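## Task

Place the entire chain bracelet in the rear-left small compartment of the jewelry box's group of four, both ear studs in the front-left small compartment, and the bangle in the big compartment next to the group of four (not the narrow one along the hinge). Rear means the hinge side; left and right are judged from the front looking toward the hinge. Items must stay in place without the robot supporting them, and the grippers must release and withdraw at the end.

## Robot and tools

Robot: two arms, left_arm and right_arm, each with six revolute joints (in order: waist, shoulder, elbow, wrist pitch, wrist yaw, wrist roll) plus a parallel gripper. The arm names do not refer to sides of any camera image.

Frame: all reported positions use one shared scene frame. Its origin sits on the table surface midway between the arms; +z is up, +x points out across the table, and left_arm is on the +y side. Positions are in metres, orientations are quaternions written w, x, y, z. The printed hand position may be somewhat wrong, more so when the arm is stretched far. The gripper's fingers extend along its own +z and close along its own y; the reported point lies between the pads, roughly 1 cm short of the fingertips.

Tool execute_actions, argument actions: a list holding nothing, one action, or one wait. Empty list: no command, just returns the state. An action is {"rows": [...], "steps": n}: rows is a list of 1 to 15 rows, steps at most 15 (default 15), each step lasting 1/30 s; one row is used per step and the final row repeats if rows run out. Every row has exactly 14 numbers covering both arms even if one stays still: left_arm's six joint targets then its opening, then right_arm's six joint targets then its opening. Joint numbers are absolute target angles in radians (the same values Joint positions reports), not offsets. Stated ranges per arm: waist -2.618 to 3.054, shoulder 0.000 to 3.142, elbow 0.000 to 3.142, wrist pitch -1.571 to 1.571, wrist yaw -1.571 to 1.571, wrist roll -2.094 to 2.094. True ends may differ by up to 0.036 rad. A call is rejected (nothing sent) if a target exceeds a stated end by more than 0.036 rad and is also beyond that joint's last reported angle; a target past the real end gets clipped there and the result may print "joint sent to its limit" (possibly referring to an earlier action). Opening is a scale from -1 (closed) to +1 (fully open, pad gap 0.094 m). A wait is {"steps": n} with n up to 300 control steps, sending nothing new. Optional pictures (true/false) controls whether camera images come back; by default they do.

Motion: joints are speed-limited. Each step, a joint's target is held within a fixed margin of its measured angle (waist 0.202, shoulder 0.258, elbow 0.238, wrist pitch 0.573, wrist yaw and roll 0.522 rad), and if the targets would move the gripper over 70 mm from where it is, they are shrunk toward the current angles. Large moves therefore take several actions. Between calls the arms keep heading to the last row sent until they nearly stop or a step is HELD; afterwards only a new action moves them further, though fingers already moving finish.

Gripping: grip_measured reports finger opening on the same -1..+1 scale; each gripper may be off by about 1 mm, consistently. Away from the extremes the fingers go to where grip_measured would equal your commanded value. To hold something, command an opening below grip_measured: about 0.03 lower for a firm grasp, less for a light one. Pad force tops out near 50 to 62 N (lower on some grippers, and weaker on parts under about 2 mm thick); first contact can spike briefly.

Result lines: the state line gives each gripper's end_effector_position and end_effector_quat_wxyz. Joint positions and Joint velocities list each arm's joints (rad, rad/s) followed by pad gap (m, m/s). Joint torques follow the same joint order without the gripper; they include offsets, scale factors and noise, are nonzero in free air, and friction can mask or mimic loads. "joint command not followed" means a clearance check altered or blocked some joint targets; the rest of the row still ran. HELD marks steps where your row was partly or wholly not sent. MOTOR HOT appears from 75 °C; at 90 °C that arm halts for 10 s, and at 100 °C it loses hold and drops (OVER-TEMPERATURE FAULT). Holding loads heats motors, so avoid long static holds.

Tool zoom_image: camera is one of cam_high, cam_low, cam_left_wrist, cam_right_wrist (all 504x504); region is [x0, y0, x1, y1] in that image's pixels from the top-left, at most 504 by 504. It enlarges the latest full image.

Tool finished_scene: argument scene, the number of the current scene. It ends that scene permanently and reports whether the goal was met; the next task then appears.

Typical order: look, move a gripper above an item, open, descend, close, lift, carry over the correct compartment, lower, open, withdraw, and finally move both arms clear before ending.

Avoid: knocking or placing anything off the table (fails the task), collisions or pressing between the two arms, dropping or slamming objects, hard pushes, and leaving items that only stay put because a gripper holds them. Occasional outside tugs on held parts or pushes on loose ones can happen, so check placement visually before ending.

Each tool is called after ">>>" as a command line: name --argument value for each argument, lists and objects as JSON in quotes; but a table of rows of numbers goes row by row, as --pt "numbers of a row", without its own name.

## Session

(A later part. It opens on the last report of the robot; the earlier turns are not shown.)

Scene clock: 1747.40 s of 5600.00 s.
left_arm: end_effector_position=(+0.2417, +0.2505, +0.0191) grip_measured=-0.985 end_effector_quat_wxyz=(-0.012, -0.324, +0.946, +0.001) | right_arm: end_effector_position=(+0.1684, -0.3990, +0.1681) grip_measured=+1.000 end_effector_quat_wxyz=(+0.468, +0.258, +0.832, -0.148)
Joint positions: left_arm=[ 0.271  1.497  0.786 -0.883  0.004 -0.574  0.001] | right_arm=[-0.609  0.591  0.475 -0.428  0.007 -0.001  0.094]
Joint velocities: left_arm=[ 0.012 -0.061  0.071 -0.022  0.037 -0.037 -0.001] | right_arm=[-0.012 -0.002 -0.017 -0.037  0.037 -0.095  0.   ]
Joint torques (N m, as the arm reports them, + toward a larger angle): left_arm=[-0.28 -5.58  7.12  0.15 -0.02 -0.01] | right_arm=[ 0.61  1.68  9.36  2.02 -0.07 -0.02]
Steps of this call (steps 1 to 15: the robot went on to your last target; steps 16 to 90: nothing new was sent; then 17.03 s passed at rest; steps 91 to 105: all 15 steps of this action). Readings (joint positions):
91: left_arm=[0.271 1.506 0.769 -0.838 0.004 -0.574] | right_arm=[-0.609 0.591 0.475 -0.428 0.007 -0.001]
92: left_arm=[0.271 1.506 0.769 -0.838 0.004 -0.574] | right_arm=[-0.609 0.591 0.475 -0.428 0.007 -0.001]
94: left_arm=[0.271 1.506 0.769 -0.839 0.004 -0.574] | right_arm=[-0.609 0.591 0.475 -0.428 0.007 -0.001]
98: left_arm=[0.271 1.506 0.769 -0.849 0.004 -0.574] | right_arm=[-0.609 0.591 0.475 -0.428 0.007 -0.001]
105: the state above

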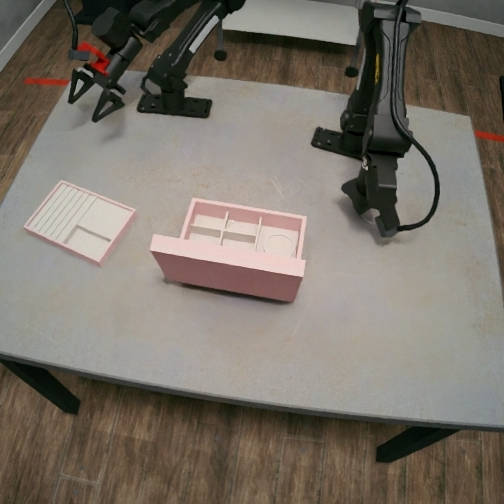

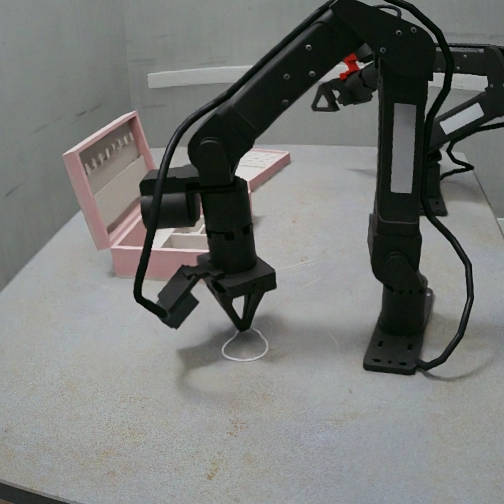

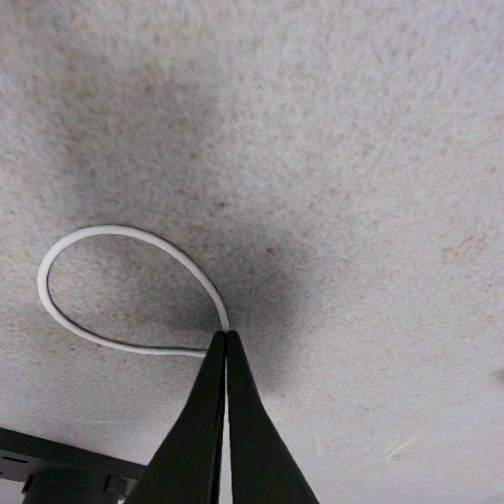

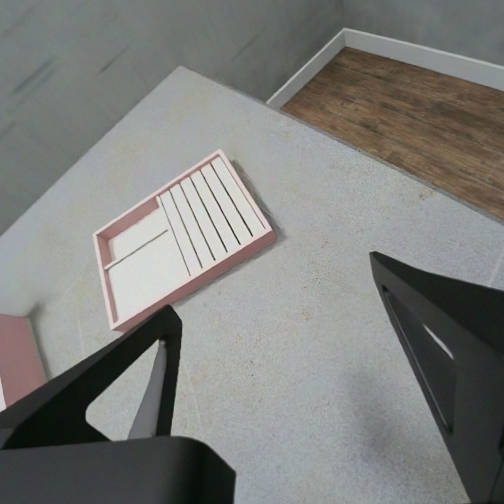

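>>> execute_actions --actions '[{"rows":[[0.268,1.471,0.815,-0.905,0,-0.575,-0.995,-0.6,0.6,0.5,-0.4,0,0,1],[0.268,1.466,0.82,-0.915,0,-0.575,-0.995,-0.6,0.6,0.5,-0.4,0,0,1],[0.268,1.461,0.825,-0.925,0,-0.575,-0.995,-0.6,0.6,0.5,-0.4,0,0,1],[0.268,1.456,0.83,-0.935,0,-0.575,-0.995,-0.6,0.6,0.5,-0.4,0,0,1],[0.268,1.451,0.836,-0.945,0,-0.575,-0.995,-0.6,0.6,0.5,-0.4,0,0,1],[0.268,1.446,0.842,-0.955,0,-0.575,-0.995,-0.6,0.6,0.5,-0.4,0,0,1],[0.268,1.441,0.848,-0.965,0,-0.575,-0.995,-0.6,0.6,0.5,-0.4,0,0,1],[0.268,1.436,0.854,-0.975,0,-0.575,-0.995,-0.6,0.6,0.5,-0.4,0,0,1],[0.268,1.431,0.86,-0.985,0,-0.575,-0.995,-0.6,0.6,0.5,-0.4,0,0,1],[0.268,1.426,0.868,-0.995,0,-0.575,-0.995,-0.6,0.6,0.5,-0.4,0,0,1],[0.268,1.421,0.876,-1.005,0,-0.575,-0.995,-0.6,0.6,0.5,-0.4,0,0,1],[0.268,1.416,0.884,-1.015,0,-0.575,-0.995,-0.6,0.6,0.5,-0.4,0,0,1],[0.268,1.411,0.892,-1.025,0,-0.575,-0.995,-0.6,0.6,0.5,-0.4,0,0,1],[0.268,1.406,0.9,-1.035,0,-0.575,-0.995,-0.6,0.6,0.5,-0.4,0,0,1],[0.268,1.4,0.908,-1.045,0,-0.575,-0.995,-0.6,0.6,0.5,-0.4,0,0,1]],"steps":15}]'

Scene clock: 1762.53 s of 5600.00 s.
left_arm: end_effector_position=(+0.2477, +0.2511, +0.0524) grip_measured=-0.985 end_effector_quat_wxyz=(+0.006, -0.324, +0.946, -0.003) | right_arm: end_effector_position=(+0.1684, -0.3990, +0.1681) grip_measured=+1.000 end_effector_quat_wxyz=(+0.468, +0.258, +0.832, -0.148)
Joint positions: left_arm=[ 0.271  1.43   0.871 -0.998  0.004 -0.574  0.001] | right_arm=[-0.609  0.591  0.475 -0.428  0.007 -0.001  0.094]
Joint velocities: left_arm=[ 0.002 -0.134  0.227 -0.33  -0.066  0.037 -0.   ] | right_arm=[-0.002  0.002 -0.002 -0.007  0.037 -0.007  0.   ]
Joint torques (N m, as the arm reports them, + toward a larger angle): left_arm=[-0.27 -5.84  7.94  0.24 -0.04  0.  ] | right_arm=[ 0.62  1.68  9.38  2.02 -0.07 -0.02]
Steps of this call (steps 1 to 15: the robot went on to your last target; steps 16 to 90: nothing new was sent; then 11.63 s passed at rest; steps 91 to 105: all 15 steps of this action). Readings (joint positions):
91: left_arm=[0.271 1.494 0.789 -0.893 0.004 -0.574] | right_arm=[-0.609 0.591 0.475 -0.428 0.007 -0.001]
92: left_arm=[0.271 1.494 0.790 -0.895 0.004 -0.574] | right_arm=[-0.609 0.591 0.475 -0.428 0.007 -0.001]
94: left_arm=[0.271 1.488 0.795 -0.907 0.004 -0.574] | right_arm=[-0.609 0.591 0.475 -0.428 0.007 -0.001]
98: left_arm=[0.271 1.467 0.819 -0.936 0.004 -0.574] | right_arm=[-0.609 0.591 0.475 -0.428 0.007 -0.001]
105: the state above

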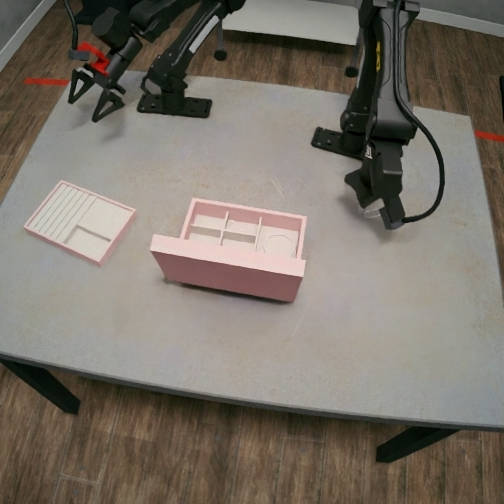

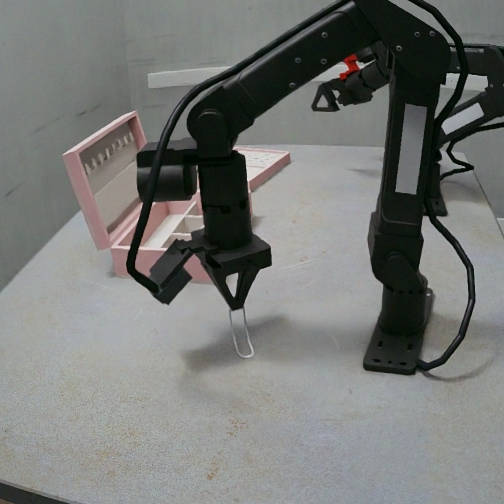

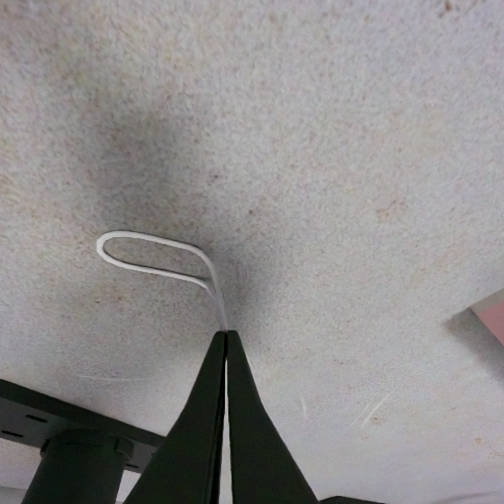

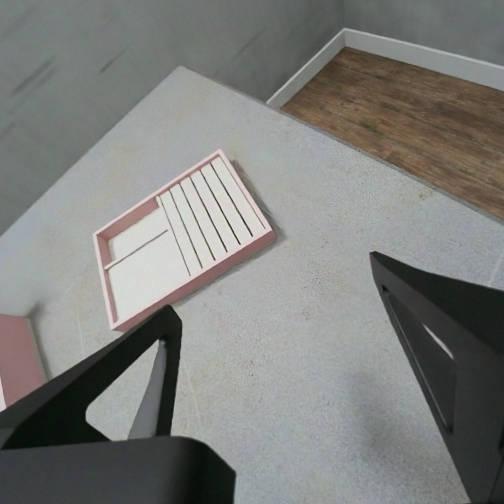

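>>> execute_actions --actions '[{"rows":[[0.268,1.4,0.925,-1.06,0,-0.56,-0.995,-0.6,0.6,0.5,-0.4,0,0,1],[0.268,1.402,0.95,-1.08,0,-0.52,-0.995,-0.6,0.6,0.5,-0.4,0,0,1],[0.268,1.406,0.98,-1.1,0,-0.47,-0.995,-0.6,0.6,0.5,-0.4,0,0,1],[0.268,1.412,1.012,-1.122,0,-0.41,-0.995,-0.6,0.6,0.5,-0.4,0,0,1],[0.268,1.419,1.046,-1.146,0,-0.35,-0.995,-0.6,0.6,0.5,-0.4,0,0,1],[0.268,1.426,1.08,-1.17,0,-0.29,-0.995,-0.6,0.6,0.5,-0.4,0,0,1],[0.268,1.434,1.114,-1.194,0,-0.23,-0.995,-0.6,0.6,0.5,-0.4,0,0,1],[0.268,1.442,1.148,-1.218,0,-0.17,-0.995,-0.6,0.6,0.5,-0.4,0,0,1],[0.268,1.45,1.182,-1.242,0,-0.11,-0.995,-0.6,0.6,0.5,-0.4,0,0,1],[0.268,1.458,1.216,-1.266,0,-0.05,-0.995,-0.6,0.6,0.5,-0.4,0,0,1],[0.268,1.466,1.25,-1.29,0,0.01,-0.995,-0.6,0.6,0.5,-0.4,0,0,1],[0.268,1.474,1.284,-1.314,0,0.07,-0.995,-0.6,0.6,0.5,-0.4,0,0,1],[0.268,1.482,1.318,-1.338,0,0.13,-0.995,-0.6,0.6,0.5,-0.4,0,0,1],[0.268,1.49,1.352,-1.36,0,0.19,-0.995,-0.6,0.6,0.5,-0.4,0,0,1],[0.268,1.498,1.386,-1.38,0,0.25,-0.995,-0.6,0.6,0.5,-0.4,0,0,1]],"steps":15}]' --pictures false

>>> execute_actions --actions '[{"rows":[[0.268,1.504,1.41,-1.39,0,0.31,-0.995,-0.6,0.6,0.5,-0.4,0,0,1],[0.268,1.51,1.43,-1.395,0,0.39,-0.995,-0.6,0.6,0.5,-0.4,0,0,1],[0.268,1.514,1.445,-1.4,0,0.47,-0.995,-0.6,0.6,0.5,-0.4,0,0,1],[0.268,1.516,1.455,-1.4,0,0.55,-0.995,-0.6,0.6,0.5,-0.4,0,0,1],[0.268,1.516,1.46,-1.4,0,0.63,-0.995,-0.6,0.6,0.5,-0.4,0,0,1],[0.268,1.516,1.46,-1.4,0,0.71,-0.995,-0.6,0.6,0.5,-0.4,0,0,1],[0.268,1.516,1.46,-1.4,0,0.79,-0.995,-0.6,0.6,0.5,-0.4,0,0,1],[0.268,1.516,1.46,-1.4,0,0.87,-0.995,-0.6,0.6,0.5,-0.4,0,0,1],[0.268,1.516,1.46,-1.4,0,0.95,-0.995,-0.6,0.6,0.5,-0.4,0,0,1],[0.268,1.516,1.46,-1.4,0,1.03,-0.995,-0.6,0.6,0.5,-0.4,0,0,1],[0.268,1.516,1.46,-1.4,0,1.11,-0.995,-0.6,0.6,0.5,-0.4,0,0,1],[0.268,1.516,1.46,-1.4,0,1.19,-0.995,-0.6,0.6,0.5,-0.4,0,0,1],[0.268,1.516,1.46,-1.4,0,1.27,-0.995,-0.6,0.6,0.5,-0.4,0,0,1],[0.268,1.516,1.46,-1.4,0,1.34,-0.995,-0.6,0.6,0.5,-0.4,0,0,1],[0.268,1.516,1.46,-1.4,0,1.4,-0.995,-0.6,0.6,0.5,-0.4,0,0,1]],"steps":15}]'

Scene clock: 1838.07 s of 5600.00 s.
left_arm: end_effector_position=(+0.2992, +0.2555, +0.1528) grip_measured=-0.985 end_effector_quat_wxyz=(+0.061, -0.043, +0.997, +0.001) | right_arm: end_effector_position=(+0.1684, -0.3990, +0.1681) grip_measured=+1.000 end_effector_quat_wxyz=(+0.468, +0.258, +0.832, -0.148)
Joint positions: left_arm=[ 0.271  1.477  1.308 -1.279  0.004 -0.     0.001] | right_arm=[-0.609  0.591  0.475 -0.428  0.007 -0.001  0.094]
Joint velocities: left_arm=[-0.007  0.256  0.95  -0.711 -0.022  1.604  0.   ] | right_arm=[-0.002 -0.002 -0.007  0.051 -0.037  0.037  0.   ]
Joint torques (N m, as the arm reports them, + toward a larger angle): left_arm=[-0.25 -4.61  8.17  0.49 -0.03  0.03] | right_arm=[ 0.61  1.68  9.38  2.02 -0.07 -0.02]
Steps of this call (steps 1 to 30: the robot went on to your last target; steps 31 to 190: nothing new was sent; then 68.70 s passed at rest; steps 191 to 205: all 15 steps of this action). Readings (joint positions):
191: left_arm=[0.271 1.417 0.890 -1.042 0.004 -0.573] | right_arm=[-0.609 0.591 0.475 -0.428 0.007 -0.001]
192: left_arm=[0.271 1.417 0.897 -1.050 0.004 -0.566] | right_arm=[-0.609 0.591 0.475 -0.428 0.007 -0.001]
194: left_arm=[0.271 1.417 0.930 -1.079 0.004 -0.528] | right_arm=[-0.609 0.591 0.475 -0.428 0.007 -0.001]
198: left_arm=[0.271 1.424 1.064 -1.144 0.004 -0.374] | right_arm=[-0.609 0.591 0.475 -0.428 0.007 -0.001]
205: the state above

Scene clock: 1838.57 s of 5600.00 s.
left_arm: end_effector_position=(+0.3026, +0.2564, +0.1783) grip_measured=-0.985 end_effector_quat_wxyz=(+0.048, +0.476, +0.877, +0.031) | right_arm: end_effector_position=(+0.1684, -0.3990, +0.1681) grip_measured=+1.000 end_effector_quat_wxyz=(+0.468, +0.258, +0.832, -0.148)
Joint positions: left_arm=[ 0.271  1.51   1.441 -1.387  0.     1.081  0.001] | right_arm=[-0.609  0.591  0.475 -0.428  0.007 -0.001  0.094]
Joint velocities: left_arm=[-0.017 -0.002 -0.007 -0.022 -0.007  2.088  0.   ] | right_arm=[-0.002 -0.007 -0.007  0.037  0.007 -0.022  0.   ]
Joint torques (N m, as the arm reports them, + toward a larger angle): left_arm=[-0.28 -4.84  7.9   0.38  0.01  0.03] | right_arm=[ 0.61  1.69  9.38  2.02 -0.07 -0.02]
Steps of this call (steps 1 to 15: all 15 steps of this action). Readings (joint positions):
1: left_arm=[0.271 1.486 1.340 -1.299 0.004 0.057] | right_arm=[-0.609 0.591 0.475 -0.428 0.007 -0.001]
2: left_arm=[0.271 1.492 1.368 -1.316 0.004 0.118] | right_arm=[-0.609 0.591 0.475 -0.428 0.007 -0.001]
4: left_arm=[0.271 1.502 1.411 -1.340 0.004 0.251] | right_arm=[-0.609 0.591 0.475 -0.428 0.007 -0.001]
8: left_arm=[0.271 1.505 1.440 -1.365 0.003 0.542] | right_arm=[-0.609 0.591 0.475 -0.428 0.007 -0.001]
15: the state above

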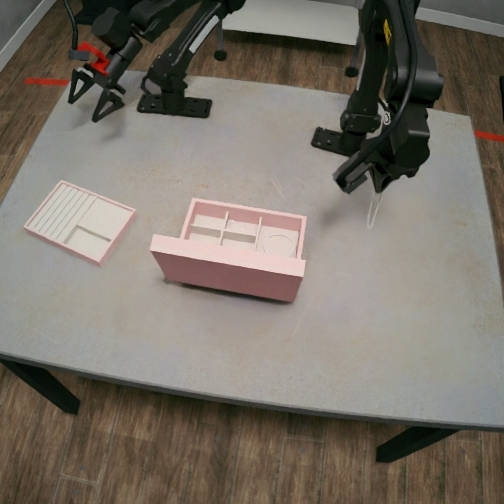

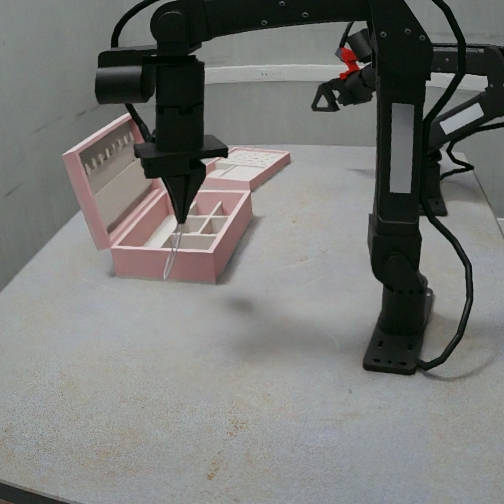

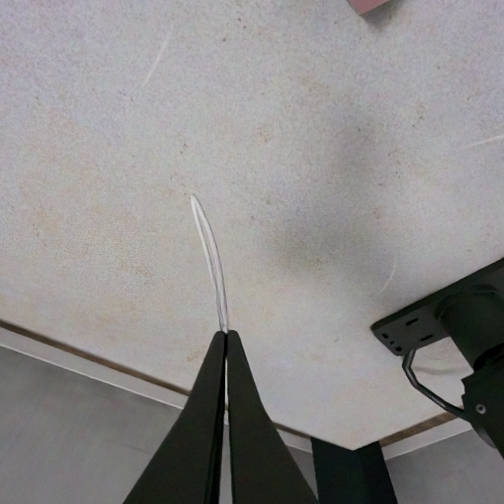

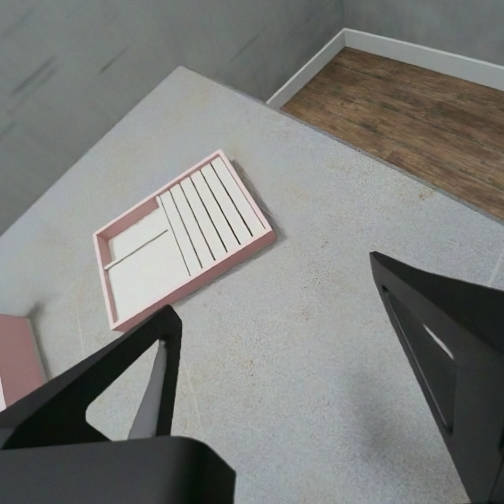

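>>> execute_actions --actions '[{"rows":[[0.26,1.52,1.468,-1.4,0,1.44,-0.995,-0.6,0.6,0.5,-0.4,0,0,1],[0.248,1.528,1.478,-1.398,0,1.47,-0.995,-0.6,0.6,0.5,-0.4,0,0,1],[0.232,1.54,1.492,-1.396,0,1.5,-0.995,-0.6,0.6,0.5,-0.4,0,0,1],[0.212,1.554,1.508,-1.394,0,1.53,-0.995,-0.6,0.6,0.5,-0.4,0,0,1],[0.19,1.57,1.526,-1.392,0,1.56,-0.995,-0.6,0.6,0.5,-0.4,0,0,1],[0.165,1.587,1.545,-1.39,0,1.59,-0.995,-0.6,0.6,0.5,-0.4,0,0,1],[0.138,1.605,1.565,-1.387,0,1.62,-0.995,-0.6,0.6,0.5,-0.4,0,0,1],[0.11,1.623,1.585,-1.384,0,1.65,-0.995,-0.6,0.6,0.5,-0.4,0,0,1],[0.082,1.641,1.605,-1.381,0,1.68,-0.995,-0.6,0.6,0.5,-0.4,0,0,1],[0.054,1.659,1.625,-1.378,0,1.71,-0.995,-0.6,0.6,0.5,-0.4,0,0,1],[0.026,1.677,1.645,-1.375,0,1.74,-0.995,-0.6,0.6,0.5,-0.4,0,0,1],[-0.002,1.695,1.665,-1.372,0,1.77,-0.995,-0.6,0.6,0.5,-0.4,0,0,1],[-0.03,1.713,1.685,-1.369,0,1.8,-0.995,-0.6,0.6,0.5,-0.4,0,0,1],[-0.058,1.731,1.705,-1.366,0,1.83,-0.995,-0.6,0.6,0.5,-0.4,0,0,1],[-0.086,1.749,1.725,-1.363,0,1.86,-0.995,-0.6,0.6,0.5,-0.4,0,0,1]],"steps":15}]' --pictures false

>>> execute_actions --actions '[{"rows":[[-0.114,1.767,1.745,-1.36,0,1.88,-0.995,-0.6,0.6,0.5,-0.4,0,0,1],[-0.142,1.785,1.765,-1.357,0,1.9,-0.995,-0.6,0.6,0.5,-0.4,0,0,1],[-0.17,1.803,1.785,-1.354,0,1.92,-0.995,-0.6,0.6,0.5,-0.4,0,0,1],[-0.198,1.821,1.805,-1.351,0,1.94,-0.995,-0.6,0.6,0.5,-0.4,0,0,1],[-0.226,1.839,1.825,-1.348,0,1.96,-0.995,-0.6,0.6,0.5,-0.4,0,0,1],[-0.254,1.857,1.845,-1.345,0,1.98,-0.995,-0.6,0.6,0.5,-0.4,0,0,1],[-0.28,1.875,1.865,-1.342,0,2.0,-0.995,-0.6,0.6,0.5,-0.4,0,0,1],[-0.305,1.892,1.885,-1.34,0,2.0,-0.995,-0.6,0.6,0.5,-0.4,0,0,1],[-0.328,1.908,1.903,-1.338,0,2.0,-0.995,-0.6,0.6,0.5,-0.4,0,0,1],[-0.348,1.922,1.92,-1.336,0,2.0,-0.995,-0.6,0.6,0.5,-0.4,0,0,1],[-0.365,1.935,1.935,-1.334,0,2.0,-0.995,-0.6,0.6,0.5,-0.4,0,0,1],[-0.379,1.946,1.947,-1.332,0,2.0,-0.995,-0.6,0.6,0.5,-0.4,0,0,1],[-0.39,1.954,1.957,-1.33,0,2.0,-0.995,-0.6,0.6,0.5,-0.4,0,0,1],[-0.398,1.96,1.964,-1.33,0,2.0,-0.995,-0.6,0.6,0.5,-0.4,0,0,1],[-0.403,1.963,1.968,-1.33,0,2.0,-0.995,-0.6,0.6,0.5,-0.4,0,0,1]],"steps":15}]'

Scene clock: 1872.37 s of 5600.00 s.
left_arm: end_effector_position=(+0.3587, +0.1618, +0.1835) grip_measured=-0.985 end_effector_quat_wxyz=(+0.051, +0.824, +0.562, +0.058) | right_arm: end_effector_position=(+0.1684, -0.3990, +0.1681) grip_measured=+1.000 end_effector_quat_wxyz=(+0.468, +0.258, +0.832, -0.148)
Joint positions: left_arm=[-0.029  1.714  1.669 -1.373 -0.013  1.731  0.001] | right_arm=[-0.609  0.591  0.475 -0.428  0.007 -0.001  0.094]
Joint velocities: left_arm=[-0.784  0.535  0.593  0.037  0.037  0.916  0.001] | right_arm=[ 0.002 -0.007  0.012 -0.037  0.022 -0.051  0.   ]
Joint torques (N m, as the arm reports them, + toward a larger angle): left_arm=[-0.79 -6.78  8.09  0.52  0.14  0.04] | right_arm=[ 0.61  1.68  9.38  2.02 -0.07 -0.02]
Steps of this call (steps 1 to 45: the robot went on to your last target; steps 46 to 999: nothing new was sent; steps 1000 to 1014: all 15 steps of this action). Readings (joint positions):
1000: left_arm=[0.271 1.510 1.441 -1.389 -0.003 1.400] | right_arm=[-0.609 0.591 0.475 -0.428 0.007 -0.001]
1001: left_arm=[0.269 1.511 1.443 -1.391 -0.005 1.411] | right_arm=[-0.609 0.591 0.475 -0.428 0.007 -0.001]
1003: left_arm=[0.254 1.523 1.461 -1.395 -0.008 1.444] | right_arm=[-0.609 0.591 0.475 -0.428 0.007 -0.001]
1007: left_arm=[0.171 1.581 1.531 -1.394 -0.012 1.536] | right_arm=[-0.609 0.591 0.475 -0.428 0.007 -0.001]
1014: the state above

Scene clock: 1872.87 s of 5600.00 s.
left_arm: end_effector_position=(+0.3763, +0.0041, +0.1770) grip_measured=-0.985 end_effector_quat_wxyz=(+0.083, +0.951, +0.286, +0.077) | right_arm: end_effector_position=(+0.1684, -0.3990, +0.1681) grip_measured=+1.000 end_effector_quat_wxyz=(+0.468, +0.258, +0.832, -0.148)
Joint positions: left_arm=[-0.394  1.952  1.934 -1.325 -0.011  1.979  0.001] | right_arm=[-0.609  0.591  0.475 -0.428  0.007 -0.001  0.094]
Joint velocities: left_arm=[-0.3    0.198  0.208  0.11   0.022  0.11  -0.   ] | right_arm=[-0.002  0.007 -0.002  0.081  0.037 -0.022  0.   ]
Joint torques (N m, as the arm reports them, + toward a larger angle): left_arm=[ 0.87 -9.47  8.25  0.49  0.08  0.03] | right_arm=[ 0.6   1.7   9.38  2.02 -0.07 -0.01]
Steps of this call (steps 1 to 15: all 15 steps of this action). Readings (joint positions):
1: left_arm=[-0.057 1.732 1.689 -1.370 -0.013 1.759] | right_arm=[-0.609 0.591 0.475 -0.428 0.007 -0.001]
2: left_arm=[-0.085 1.750 1.709 -1.367 -0.013 1.785] | right_arm=[-0.609 0.591 0.475 -0.428 0.007 -0.001]
4: left_arm=[-0.140 1.786 1.750 -1.360 -0.013 1.834] | right_arm=[-0.609 0.591 0.475 -0.428 0.007 -0.001]
8: left_arm=[-0.251 1.857 1.830 -1.347 -0.013 1.920] | right_arm=[-0.609 0.591 0.475 -0.428 0.007 -0.001]
15: the state above

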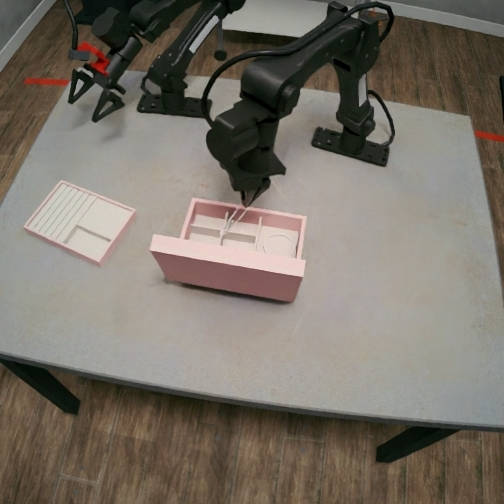

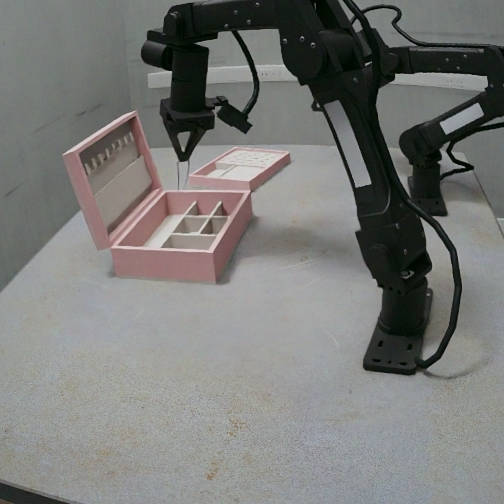

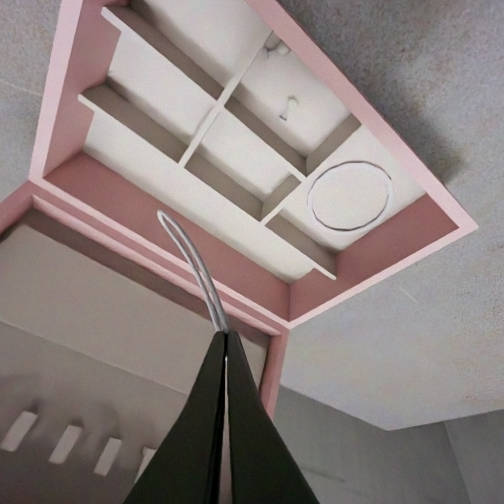

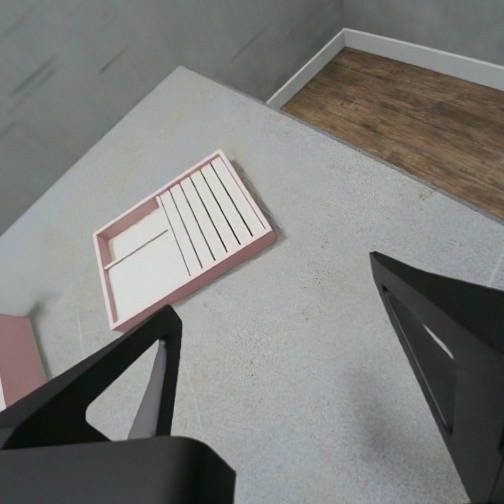

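>>> execute_actions --actions '[{"rows":[[-0.405,1.963,1.968,-1.33,0,2.0,-0.995,-0.6,0.6,0.5,-0.4,0,0,1]],"steps":15}]'

Scene clock: 1880.27 s of 5600.00 s.
left_arm: end_effector_position=(+0.3759, -0.0031, +0.1771) grip_measured=-0.985 end_effector_quat_wxyz=(+0.086, +0.955, +0.272, +0.079) | right_arm: end_effector_position=(+0.1684, -0.3990, +0.1681) grip_measured=+1.000 end_effector_quat_wxyz=(+0.468, +0.258, +0.832, -0.148)
Joint positions: left_arm=[-0.408  1.962  1.946 -1.322 -0.01   1.995  0.001] | right_arm=[-0.609  0.591  0.475 -0.428  0.007 -0.001  0.094]
Joint velocities: left_arm=[-0.002  0.002  0.012 -0.022 -0.051 -0.007 -0.001] | right_arm=[ 0.007 -0.002  0.007  0.007  0.066 -0.022  0.   ]
Joint torques (N m, as the arm reports them, + toward a larger angle): left_arm=[ 0.24 -9.27  8.31  0.57  0.09  0.05] | right_arm=[ 0.6   1.68  9.37  2.02 -0.07 -0.02]
Steps of this call (steps 1 to 30: the robot went on to your last target; steps 31 to 207: nothing new was sent; steps 208 to 222: all 15 steps of this action). Readings (joint positions):
208: left_arm=[-0.408 1.962 1.946 -1.322 -0.010 1.995] | right_arm=[-0.609 0.591 0.475 -0.428 0.007 -0.001]
209: left_arm=[-0.408 1.962 1.946 -1.322 -0.010 1.995] | right_arm=[-0.609 0.591 0.475 -0.428 0.007 -0.001]
211: left_arm=[-0.408 1.962 1.946 -1.322 -0.010 1.995] | right_arm=[-0.609 0.591 0.475 -0.428 0.007 -0.001]
215: left_arm=[-0.408 1.962 1.946 -1.322 -0.010 1.995] | right_arm=[-0.609 0.591 0.475 -0.428 0.007 -0.001]
222: the state above

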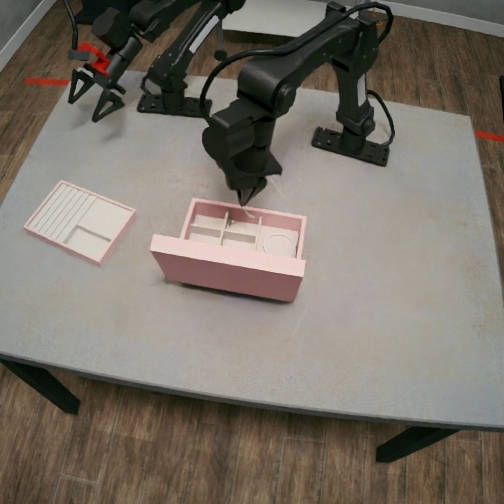

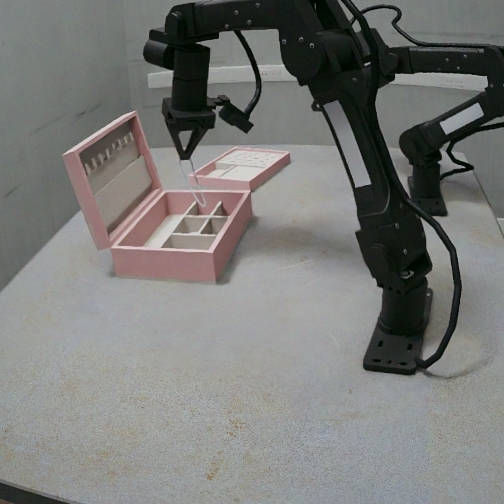

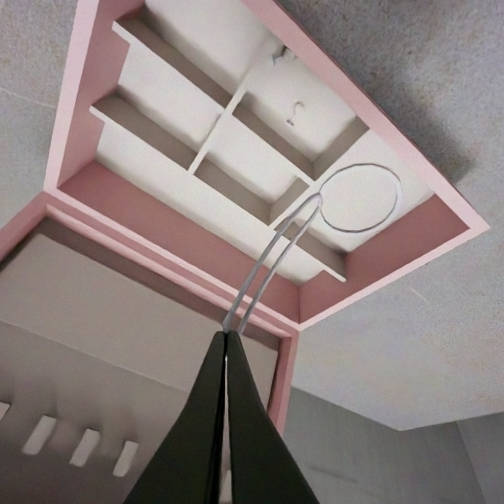

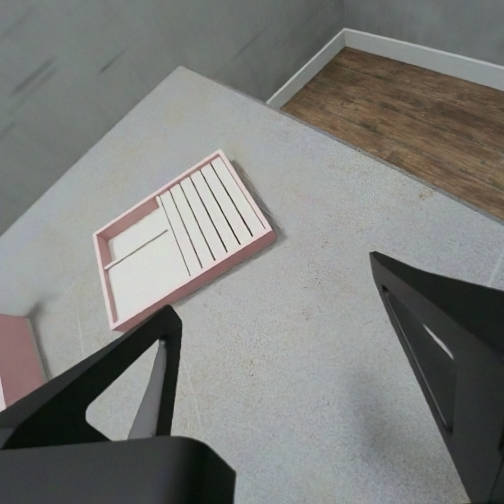

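>>> execute_actions --actions '[{"steps":30}]'

Scene clock: 1883.10 s of 5600.00 s.
left_arm: end_effector_position=(+0.3759, -0.0031, +0.1771) grip_measured=-0.985 end_effector_quat_wxyz=(+0.086, +0.955, +0.272, +0.079) | right_arm: end_effector_position=(+0.1684, -0.3990, +0.1681) grip_measured=+1.000 end_effector_quat_wxyz=(+0.468, +0.258, +0.832, -0.148)
Joint positions: left_arm=[-0.408  1.962  1.946 -1.322 -0.01   1.995  0.001] | right_arm=[-0.609  0.591  0.475 -0.428  0.007 -0.001  0.094]
Joint velocities: left_arm=[ 0.002  0.002 -0.002 -0.007 -0.037  0.022  0.   ] | right_arm=[-0.017 -0.022 -0.017 -0.007 -0.022 -0.051  0.   ]
Joint torques (N m, as the arm reports them, + toward a larger angle): left_arm=[ 0.23 -9.28  8.3   0.57  0.1   0.05] | right_arm=[ 0.6   1.69  9.37  2.02 -0.07 -0.02]
Steps of this call (steps 1 to 15: the robot went on to your last target; steps 16 to 85: nothing new was sent). Readings (joint positions):
1: left_arm=[-0.408 1.962 1.946 -1.322 -0.010 1.995] | right_arm=[-0.609 0.591 0.475 -0.428 0.007 -0.001]
2: left_arm=[-0.408 1.962 1.946 -1.322 -0.010 1.995] | right_arm=[-0.609 0.591 0.475 -0.428 0.007 -0.001]
4: left_arm=[-0.408 1.962 1.946 -1.322 -0.010 1.995] | right_arm=[-0.609 0.591 0.475 -0.428 0.007 -0.001]
8: left_arm=[-0.408 1.962 1.946 -1.322 -0.010 1.995] | right_arm=[-0.609 0.591 0.475 -0.428 0.007 -0.001]
85: the state above
All arms were judged still, so your last target was given up. Only a new action makes them travel on or press farther. Fingers that are still opening or closing keep moving.

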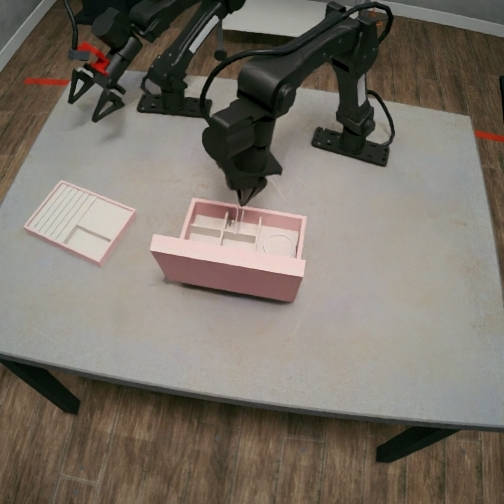

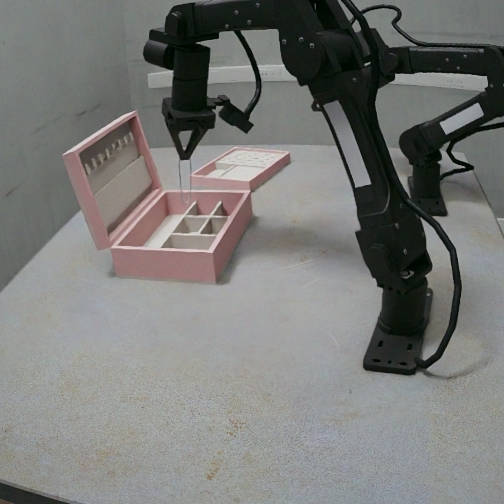

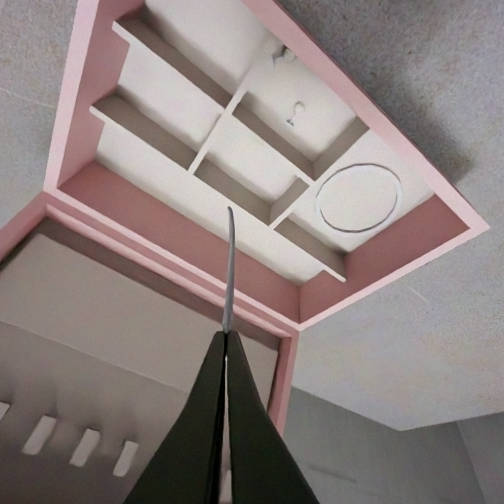

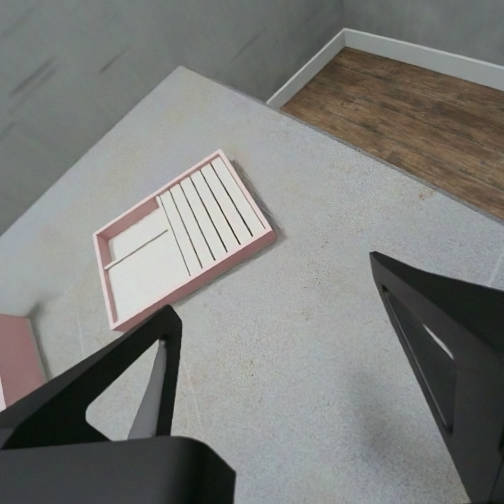

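>>> execute_actions --actions '[{"steps":45}]'

Scene clock: 1919.80 s of 5600.00 s.
left_arm: end_effector_position=(+0.3759, -0.0031, +0.1771) grip_measured=-0.985 end_effector_quat_wxyz=(+0.086, +0.955, +0.272, +0.079) | right_arm: end_effector_position=(+0.1684, -0.3990, +0.1681) grip_measured=+1.000 end_effector_quat_wxyz=(+0.468, +0.258, +0.832, -0.148)
Joint positions: left_arm=[-0.408  1.962  1.946 -1.322 -0.01   1.995  0.001] | right_arm=[-0.609  0.591  0.475 -0.428  0.007 -0.001  0.094]
Joint velocities: left_arm=[ 0.002 -0.002 -0.007  0.037  0.051  0.022  0.   ] | right_arm=[-0.002  0.002 -0.022 -0.007 -0.022 -0.037  0.   ]
Joint torques (N m, as the arm reports them, + toward a larger angle): left_arm=[ 0.24 -9.28  8.32  0.58  0.1   0.05] | right_arm=[ 0.61  1.68  9.37  2.02 -0.07 -0.02]
Steps of this call (steps 1 to 1101: nothing new was sent). Readings (joint positions):
1: left_arm=[-0.408 1.962 1.946 -1.322 -0.010 1.995] | right_arm=[-0.609 0.591 0.475 -0.428 0.007 -0.001]
2: left_arm=[-0.408 1.962 1.946 -1.322 -0.010 1.995] | right_arm=[-0.609 0.591 0.475 -0.428 0.007 -0.001]
4: left_arm=[-0.408 1.962 1.946 -1.322 -0.010 1.995] | right_arm=[-0.609 0.591 0.475 -0.428 0.007 -0.001]
8: left_arm=[-0.408 1.962 1.946 -1.322 -0.010 1.995] | right_arm=[-0.609 0.591 0.475 -0.428 0.007 -0.001]
1101: the state above

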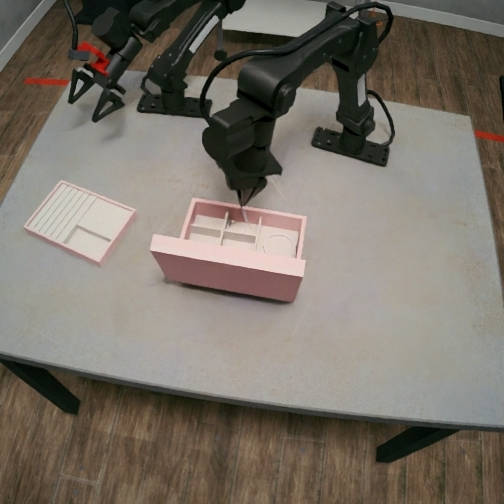

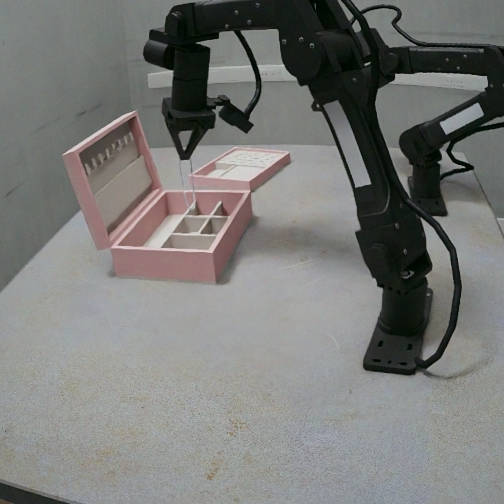

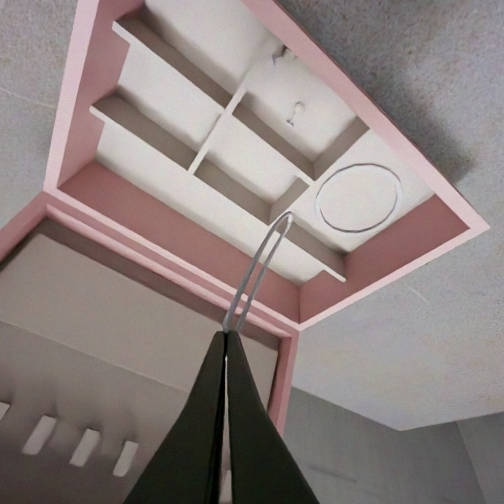

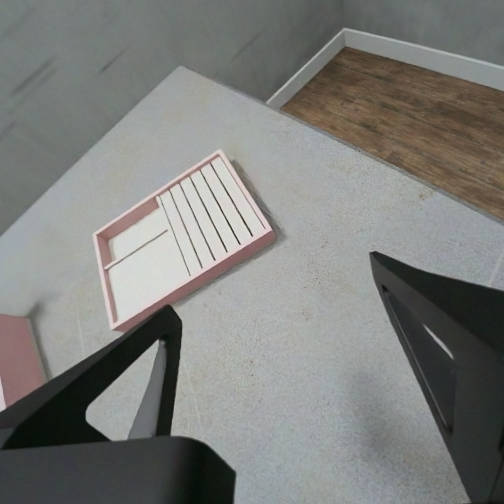

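>>> execute_actions --actions '[{"rows":[[-0.403,1.968,1.97,-1.33,0,2.0,-0.995,-0.6,0.6,0.5,-0.4,0,0,1],[-0.401,1.974,1.972,-1.329,0,2.0,-0.995,-0.6,0.6,0.5,-0.4,0,0,1],[-0.399,1.981,1.974,-1.328,0,2.0,-0.995,-0.6,0.6,0.5,-0.4,0,0,1],[-0.397,1.988,1.976,-1.327,0,2.0,-0.995,-0.6,0.6,0.5,-0.4,0,0,1],[-0.395,1.995,1.978,-1.326,0,2.0,-0.995,-0.6,0.6,0.5,-0.4,0,0,1],[-0.393,2.002,1.98,-1.325,0,2.0,-0.995,-0.6,0.6,0.5,-0.4,0,0,1],[-0.391,2.009,1.982,-1.324,0,2.0,-0.995,-0.6,0.6,0.5,-0.4,0,0,1],[-0.389,2.016,1.984,-1.323,0,2.0,-0.995,-0.6,0.6,0.5,-0.4,0,0,1],[-0.387,2.023,1.986,-1.322,0,2.0,-0.995,-0.6,0.6,0.5,-0.4,0,0,1],[-0.385,2.03,1.988,-1.321,0,2.0,-0.995,-0.6,0.6,0.5,-0.4,0,0,1],[-0.384,2.037,1.99,-1.32,0,2.0,-0.995,-0.6,0.6,0.5,-0.4,0,0,1],[-0.384,2.043,1.99,-1.32,0,2.0,-0.995,-0.6,0.6,0.5,-0.4,0,0,1],[-0.384,2.048,1.99,-1.32,0,2.0,-0.995,-0.6,0.6,0.5,-0.4,0,0,1],[-0.384,2.052,1.99,-1.32,0,2.0,-0.995,-0.6,0.6,0.5,-0.4,0,0,1],[-0.384,2.055,1.99,-1.32,0,2.0,-0.995,-0.6,0.6,0.5,-0.4,0,0,1]],"steps":15}]'

Scene clock: 1980.30 s of 5600.00 s.
left_arm: end_effector_position=(+0.3874, -0.0015, +0.1497) grip_measured=-0.985 end_effector_quat_wxyz=(+0.063, +0.956, +0.281, +0.061) | right_arm: end_effector_position=(+0.1684, -0.3990, +0.1681) grip_measured=+1.000 end_effector_quat_wxyz=(+0.468, +0.258, +0.832, -0.148)
Joint positions: left_arm=[-0.39   2.044  1.967 -1.318 -0.01   1.995  0.001] | right_arm=[-0.609  0.591  0.475 -0.428  0.007 -0.001  0.094]
Joint velocities: left_arm=[ 0.027  0.173  0.002 -0.022  0.037  0.007  0.001] | right_arm=[-0.002 -0.002 -0.012  0.007 -0.022 -0.022  0.   ]
Joint torques (N m, as the arm reports them, + toward a larger angle): left_arm=[ 0.44 -9.99  8.52  0.5   0.1   0.04] | right_arm=[ 0.61  1.68  9.37  2.02 -0.07 -0.02]
Steps of this call (steps 1 to 1800: nothing new was sent; steps 1801 to 1815: all 15 steps of this action). Readings (joint positions):
1801: left_arm=[-0.408 1.962 1.946 -1.322 -0.010 1.995] | right_arm=[-0.609 0.591 0.475 -0.428 0.007 -0.001]
1802: left_arm=[-0.408 1.962 1.946 -1.322 -0.010 1.995] | right_arm=[-0.609 0.591 0.475 -0.428 0.007 -0.001]
1804: left_arm=[-0.408 1.966 1.950 -1.322 -0.010 1.995] | right_arm=[-0.609 0.591 0.475 -0.428 0.007 -0.001]
1808: left_arm=[-0.404 1.989 1.962 -1.322 -0.010 1.995] | right_arm=[-0.609 0.591 0.475 -0.428 0.007 -0.001]
1815: the state above

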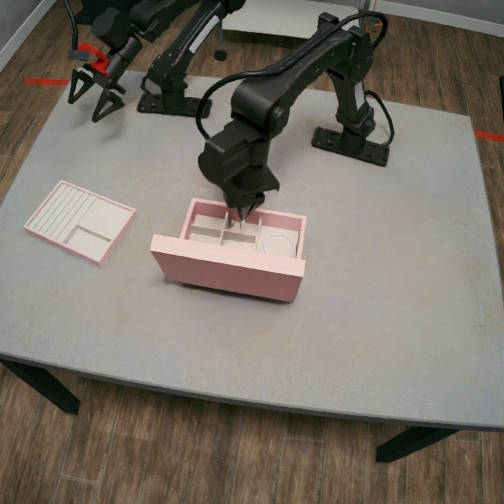

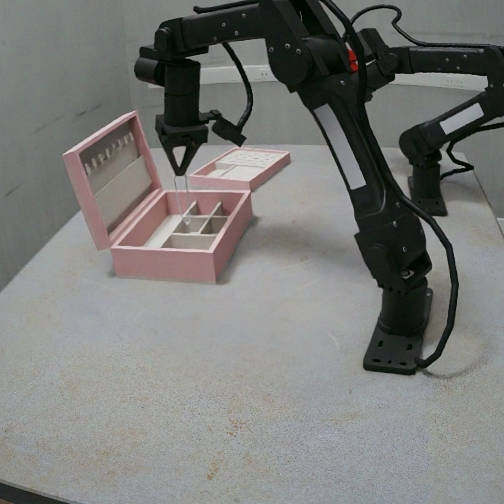

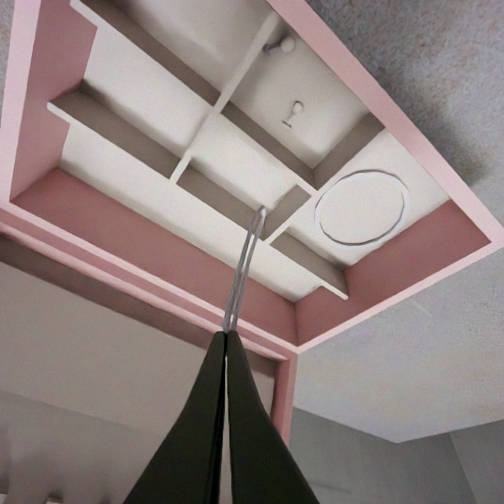

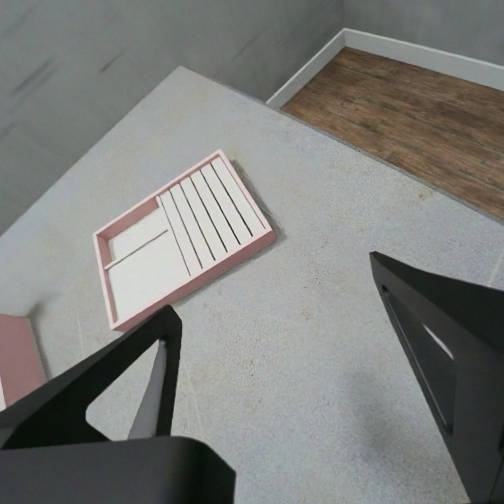

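>>> execute_actions --actions '[{"rows":[[-0.386,2.06,1.99,-1.315,0,2.0,-0.995,-0.6,0.6,0.5,-0.4,0,0,1],[-0.388,2.065,1.99,-1.31,0,2.0,-0.995,-0.6,0.6,0.5,-0.4,0,0,1],[-0.39,2.07,1.99,-1.305,0,2.0,-0.995,-0.6,0.6,0.5,-0.4,0,0,1],[-0.392,2.075,1.99,-1.3,0,2.0,-0.995,-0.6,0.6,0.5,-0.4,0,0,1],[-0.394,2.08,1.99,-1.295,0,2.0,-0.995,-0.6,0.6,0.5,-0.4,0,0,1],[-0.396,2.084,1.99,-1.29,0,2.0,-0.995,-0.6,0.6,0.5,-0.4,0,0,1],[-0.398,2.088,1.99,-1.285,0,2.0,-0.995,-0.6,0.6,0.5,-0.4,0,0,1],[-0.398,2.092,1.99,-1.28,0,2.0,-0.995,-0.6,0.6,0.5,-0.4,0,0,1],[-0.398,2.095,1.99,-1.275,0,2.0,-0.995,-0.6,0.6,0.5,-0.4,0,0,1],[-0.398,2.097,1.99,-1.272,0,2.0,-0.995,-0.6,0.6,0.5,-0.4,0,0,1]],"steps":15}]'

Scene clock: 2006.60 s of 5600.00 s.
left_arm: end_effector_position=(+0.3972, -0.0079, +0.1297) grip_measured=-0.985 end_effector_quat_wxyz=(+0.060, +0.956, +0.281, +0.058) | right_arm: end_effector_position=(+0.1684, -0.3990, +0.1681) grip_measured=+1.000 end_effector_quat_wxyz=(+0.468, +0.258, +0.832, -0.148)
Joint positions: left_arm=[-0.39   2.097  1.967 -1.275 -0.01   1.995  0.001] | right_arm=[-0.609  0.591  0.475 -0.428  0.007 -0.001  0.094]
Joint velocities: left_arm=[ 0.002 -0.002 -0.012  0.022  0.037  0.037 -0.001] | right_arm=[ 0.002  0.002  0.002 -0.007 -0.037 -0.095  0.   ]
Joint torques (N m, as the arm reports them, + toward a larger angle): left_arm=[ -0.71 -10.49   8.39   0.51   0.1    0.04] | right_arm=[ 0.61  1.69  9.37  2.02 -0.07 -0.02]
Steps of this call (steps 1 to 30: the robot went on to your last target; steps 31 to 774: nothing new was sent; steps 775 to 789: all 15 steps of this action). Readings (joint positions):
775: left_arm=[-0.390 2.056 1.967 -1.317 -0.010 1.995] | right_arm=[-0.609 0.591 0.475 -0.428 0.007 -0.001]
776: left_arm=[-0.390 2.056 1.967 -1.317 -0.010 1.995] | right_arm=[-0.609 0.591 0.475 -0.428 0.007 -0.001]
778: left_arm=[-0.390 2.057 1.967 -1.312 -0.010 1.995] | right_arm=[-0.609 0.591 0.475 -0.428 0.007 -0.001]
782: left_arm=[-0.390 2.071 1.967 -1.297 -0.010 1.995] | right_arm=[-0.609 0.591 0.475 -0.428 0.007 -0.001]
789: the state above

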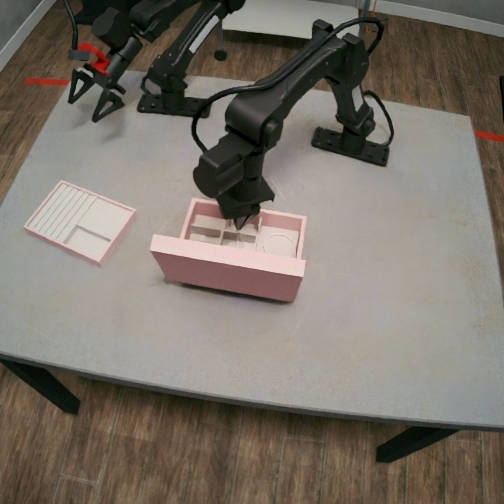

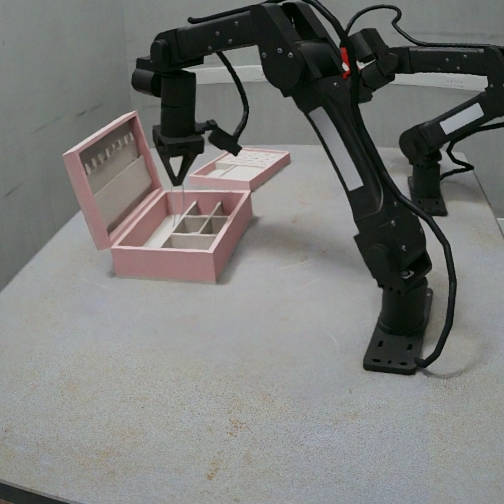

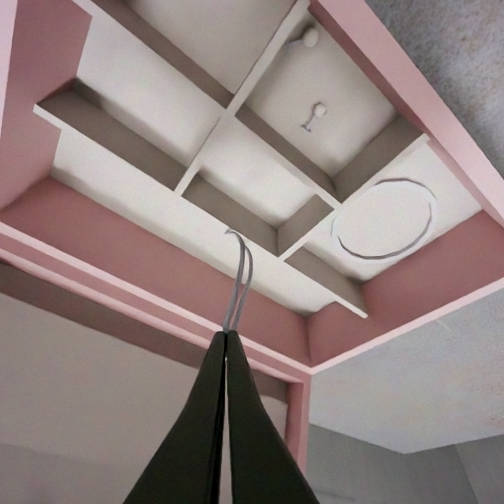

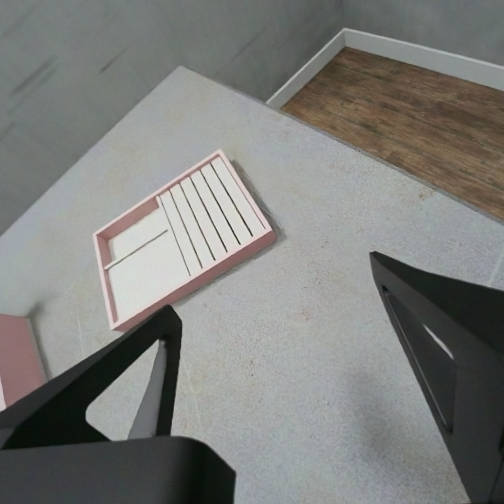

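>>> execute_actions --actions '[{"rows":[[-0.4,2.09,1.975,-1.27,0,2.0,-0.995,-0.6,0.6,0.5,-0.4,0,0,1],[-0.402,2.082,1.96,-1.268,0,2.0,-0.995,-0.6,0.6,0.5,-0.4,0,0,1],[-0.404,2.074,1.947,-1.266,0,2.0,-0.995,-0.6,0.6,0.5,-0.4,0,0,1],[-0.406,2.066,1.934,-1.263,0,2.0,-0.995,-0.6,0.6,0.5,-0.4,0,0,1],[-0.408,2.058,1.921,-1.26,0,2.0,-0.995,-0.6,0.6,0.5,-0.4,0,0,1],[-0.41,2.05,1.908,-1.257,0,2.0,-0.995,-0.6,0.6,0.5,-0.4,0,0,1],[-0.412,2.042,1.895,-1.254,0,2.0,-0.995,-0.6,0.6,0.5,-0.4,0,0,1],[-0.414,2.034,1.882,-1.251,0,2.0,-0.995,-0.6,0.6,0.5,-0.4,0,0,1],[-0.416,2.026,1.869,-1.248,0,2.0,-0.995,-0.6,0.6,0.5,-0.4,0,0,1],[-0.418,2.018,1.856,-1.245,0,2.0,-0.995,-0.6,0.6,0.5,-0.4,0,0,1],[-0.42,2.01,1.843,-1.242,0,2.0,-0.995,-0.6,0.6,0.5,-0.4,0,0,1],[-0.42,2.002,1.83,-1.239,0,2.0,-0.995,-0.6,0.6,0.5,-0.4,0,0,1],[-0.42,1.994,1.82,-1.236,0,2.0,-0.995,-0.6,0.6,0.5,-0.4,0,0,1],[-0.42,1.988,1.813,-1.235,0,2.0,-0.995,-0.6,0.6,0.5,-0.4,0,0,1],[-0.42,1.985,1.81,-1.235,0,2.0,-0.995,-0.6,0.6,0.5,-0.4,0,0,1]],"steps":15}]'

Scene clock: 2031.00 s of 5600.00 s.
left_arm: end_effector_position=(+0.3717, -0.0034, +0.1250) grip_measured=-0.985 end_effector_quat_wxyz=(+0.051, +0.960, +0.270, +0.049) | right_arm: end_effector_position=(+0.1684, -0.3990, +0.1681) grip_measured=+1.000 end_effector_quat_wxyz=(+0.468, +0.258, +0.832, -0.148)
Joint positions: left_arm=[-0.414  2.015  1.83  -1.243 -0.01   1.995  0.001] | right_arm=[-0.609  0.591  0.475 -0.428  0.007 -0.001  0.094]
Joint velocities: left_arm=[-0.017 -0.173 -0.208 -0.037  0.007  0.037  0.   ] | right_arm=[-0.012 -0.027  0.007  0.051 -0.051  0.081  0.   ]
Joint torques (N m, as the arm reports them, + toward a larger angle): left_arm=[ -0.41 -11.34   6.01   0.55   0.09   0.05] | right_arm=[ 0.6   1.69  9.38  2.02 -0.06 -0.01]
Steps of this call (steps 1 to 15: the robot went on to your last target; steps 16 to 450: nothing new was sent; then 8.90 s passed at rest; steps 451 to 465: all 15 steps of this action). Readings (joint positions):
451: left_arm=[-0.390 2.097 1.967 -1.270 -0.010 1.995] | right_arm=[-0.609 0.591 0.475 -0.428 0.007 -0.001]
452: left_arm=[-0.390 2.097 1.967 -1.270 -0.010 1.995] | right_arm=[-0.609 0.591 0.475 -0.428 0.007 -0.001]
454: left_arm=[-0.391 2.094 1.960 -1.264 -0.010 1.995] | right_arm=[-0.609 0.591 0.475 -0.428 0.007 -0.001]
458: left_arm=[-0.400 2.070 1.914 -1.254 -0.010 1.995] | right_arm=[-0.609 0.591 0.475 -0.428 0.007 -0.001]
465: the state above

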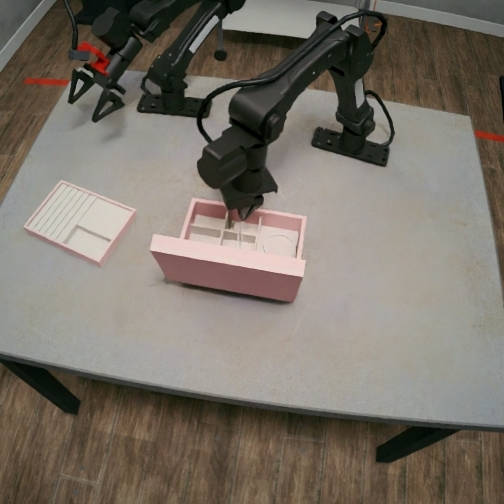

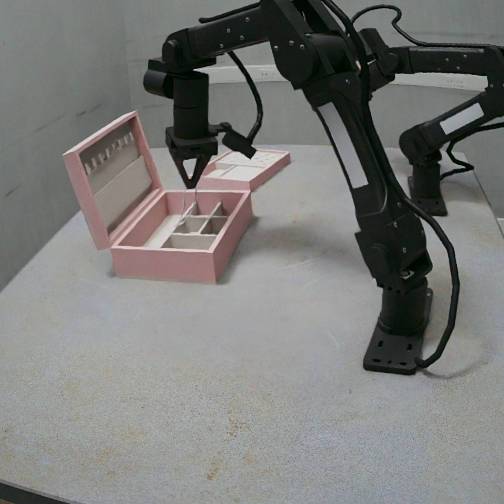

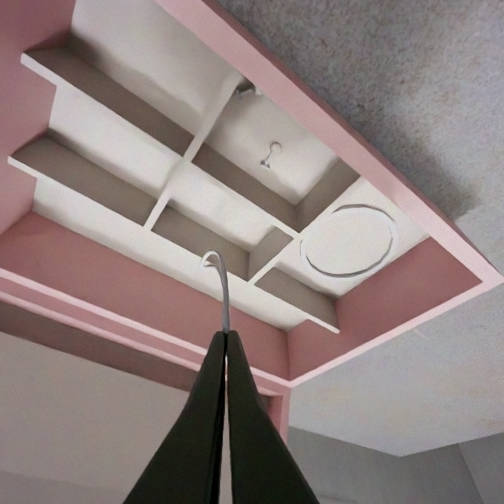

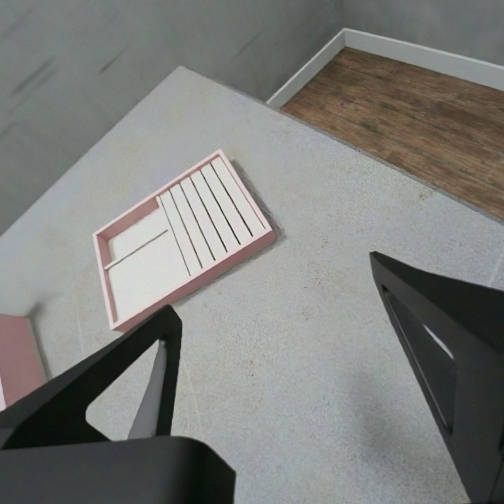

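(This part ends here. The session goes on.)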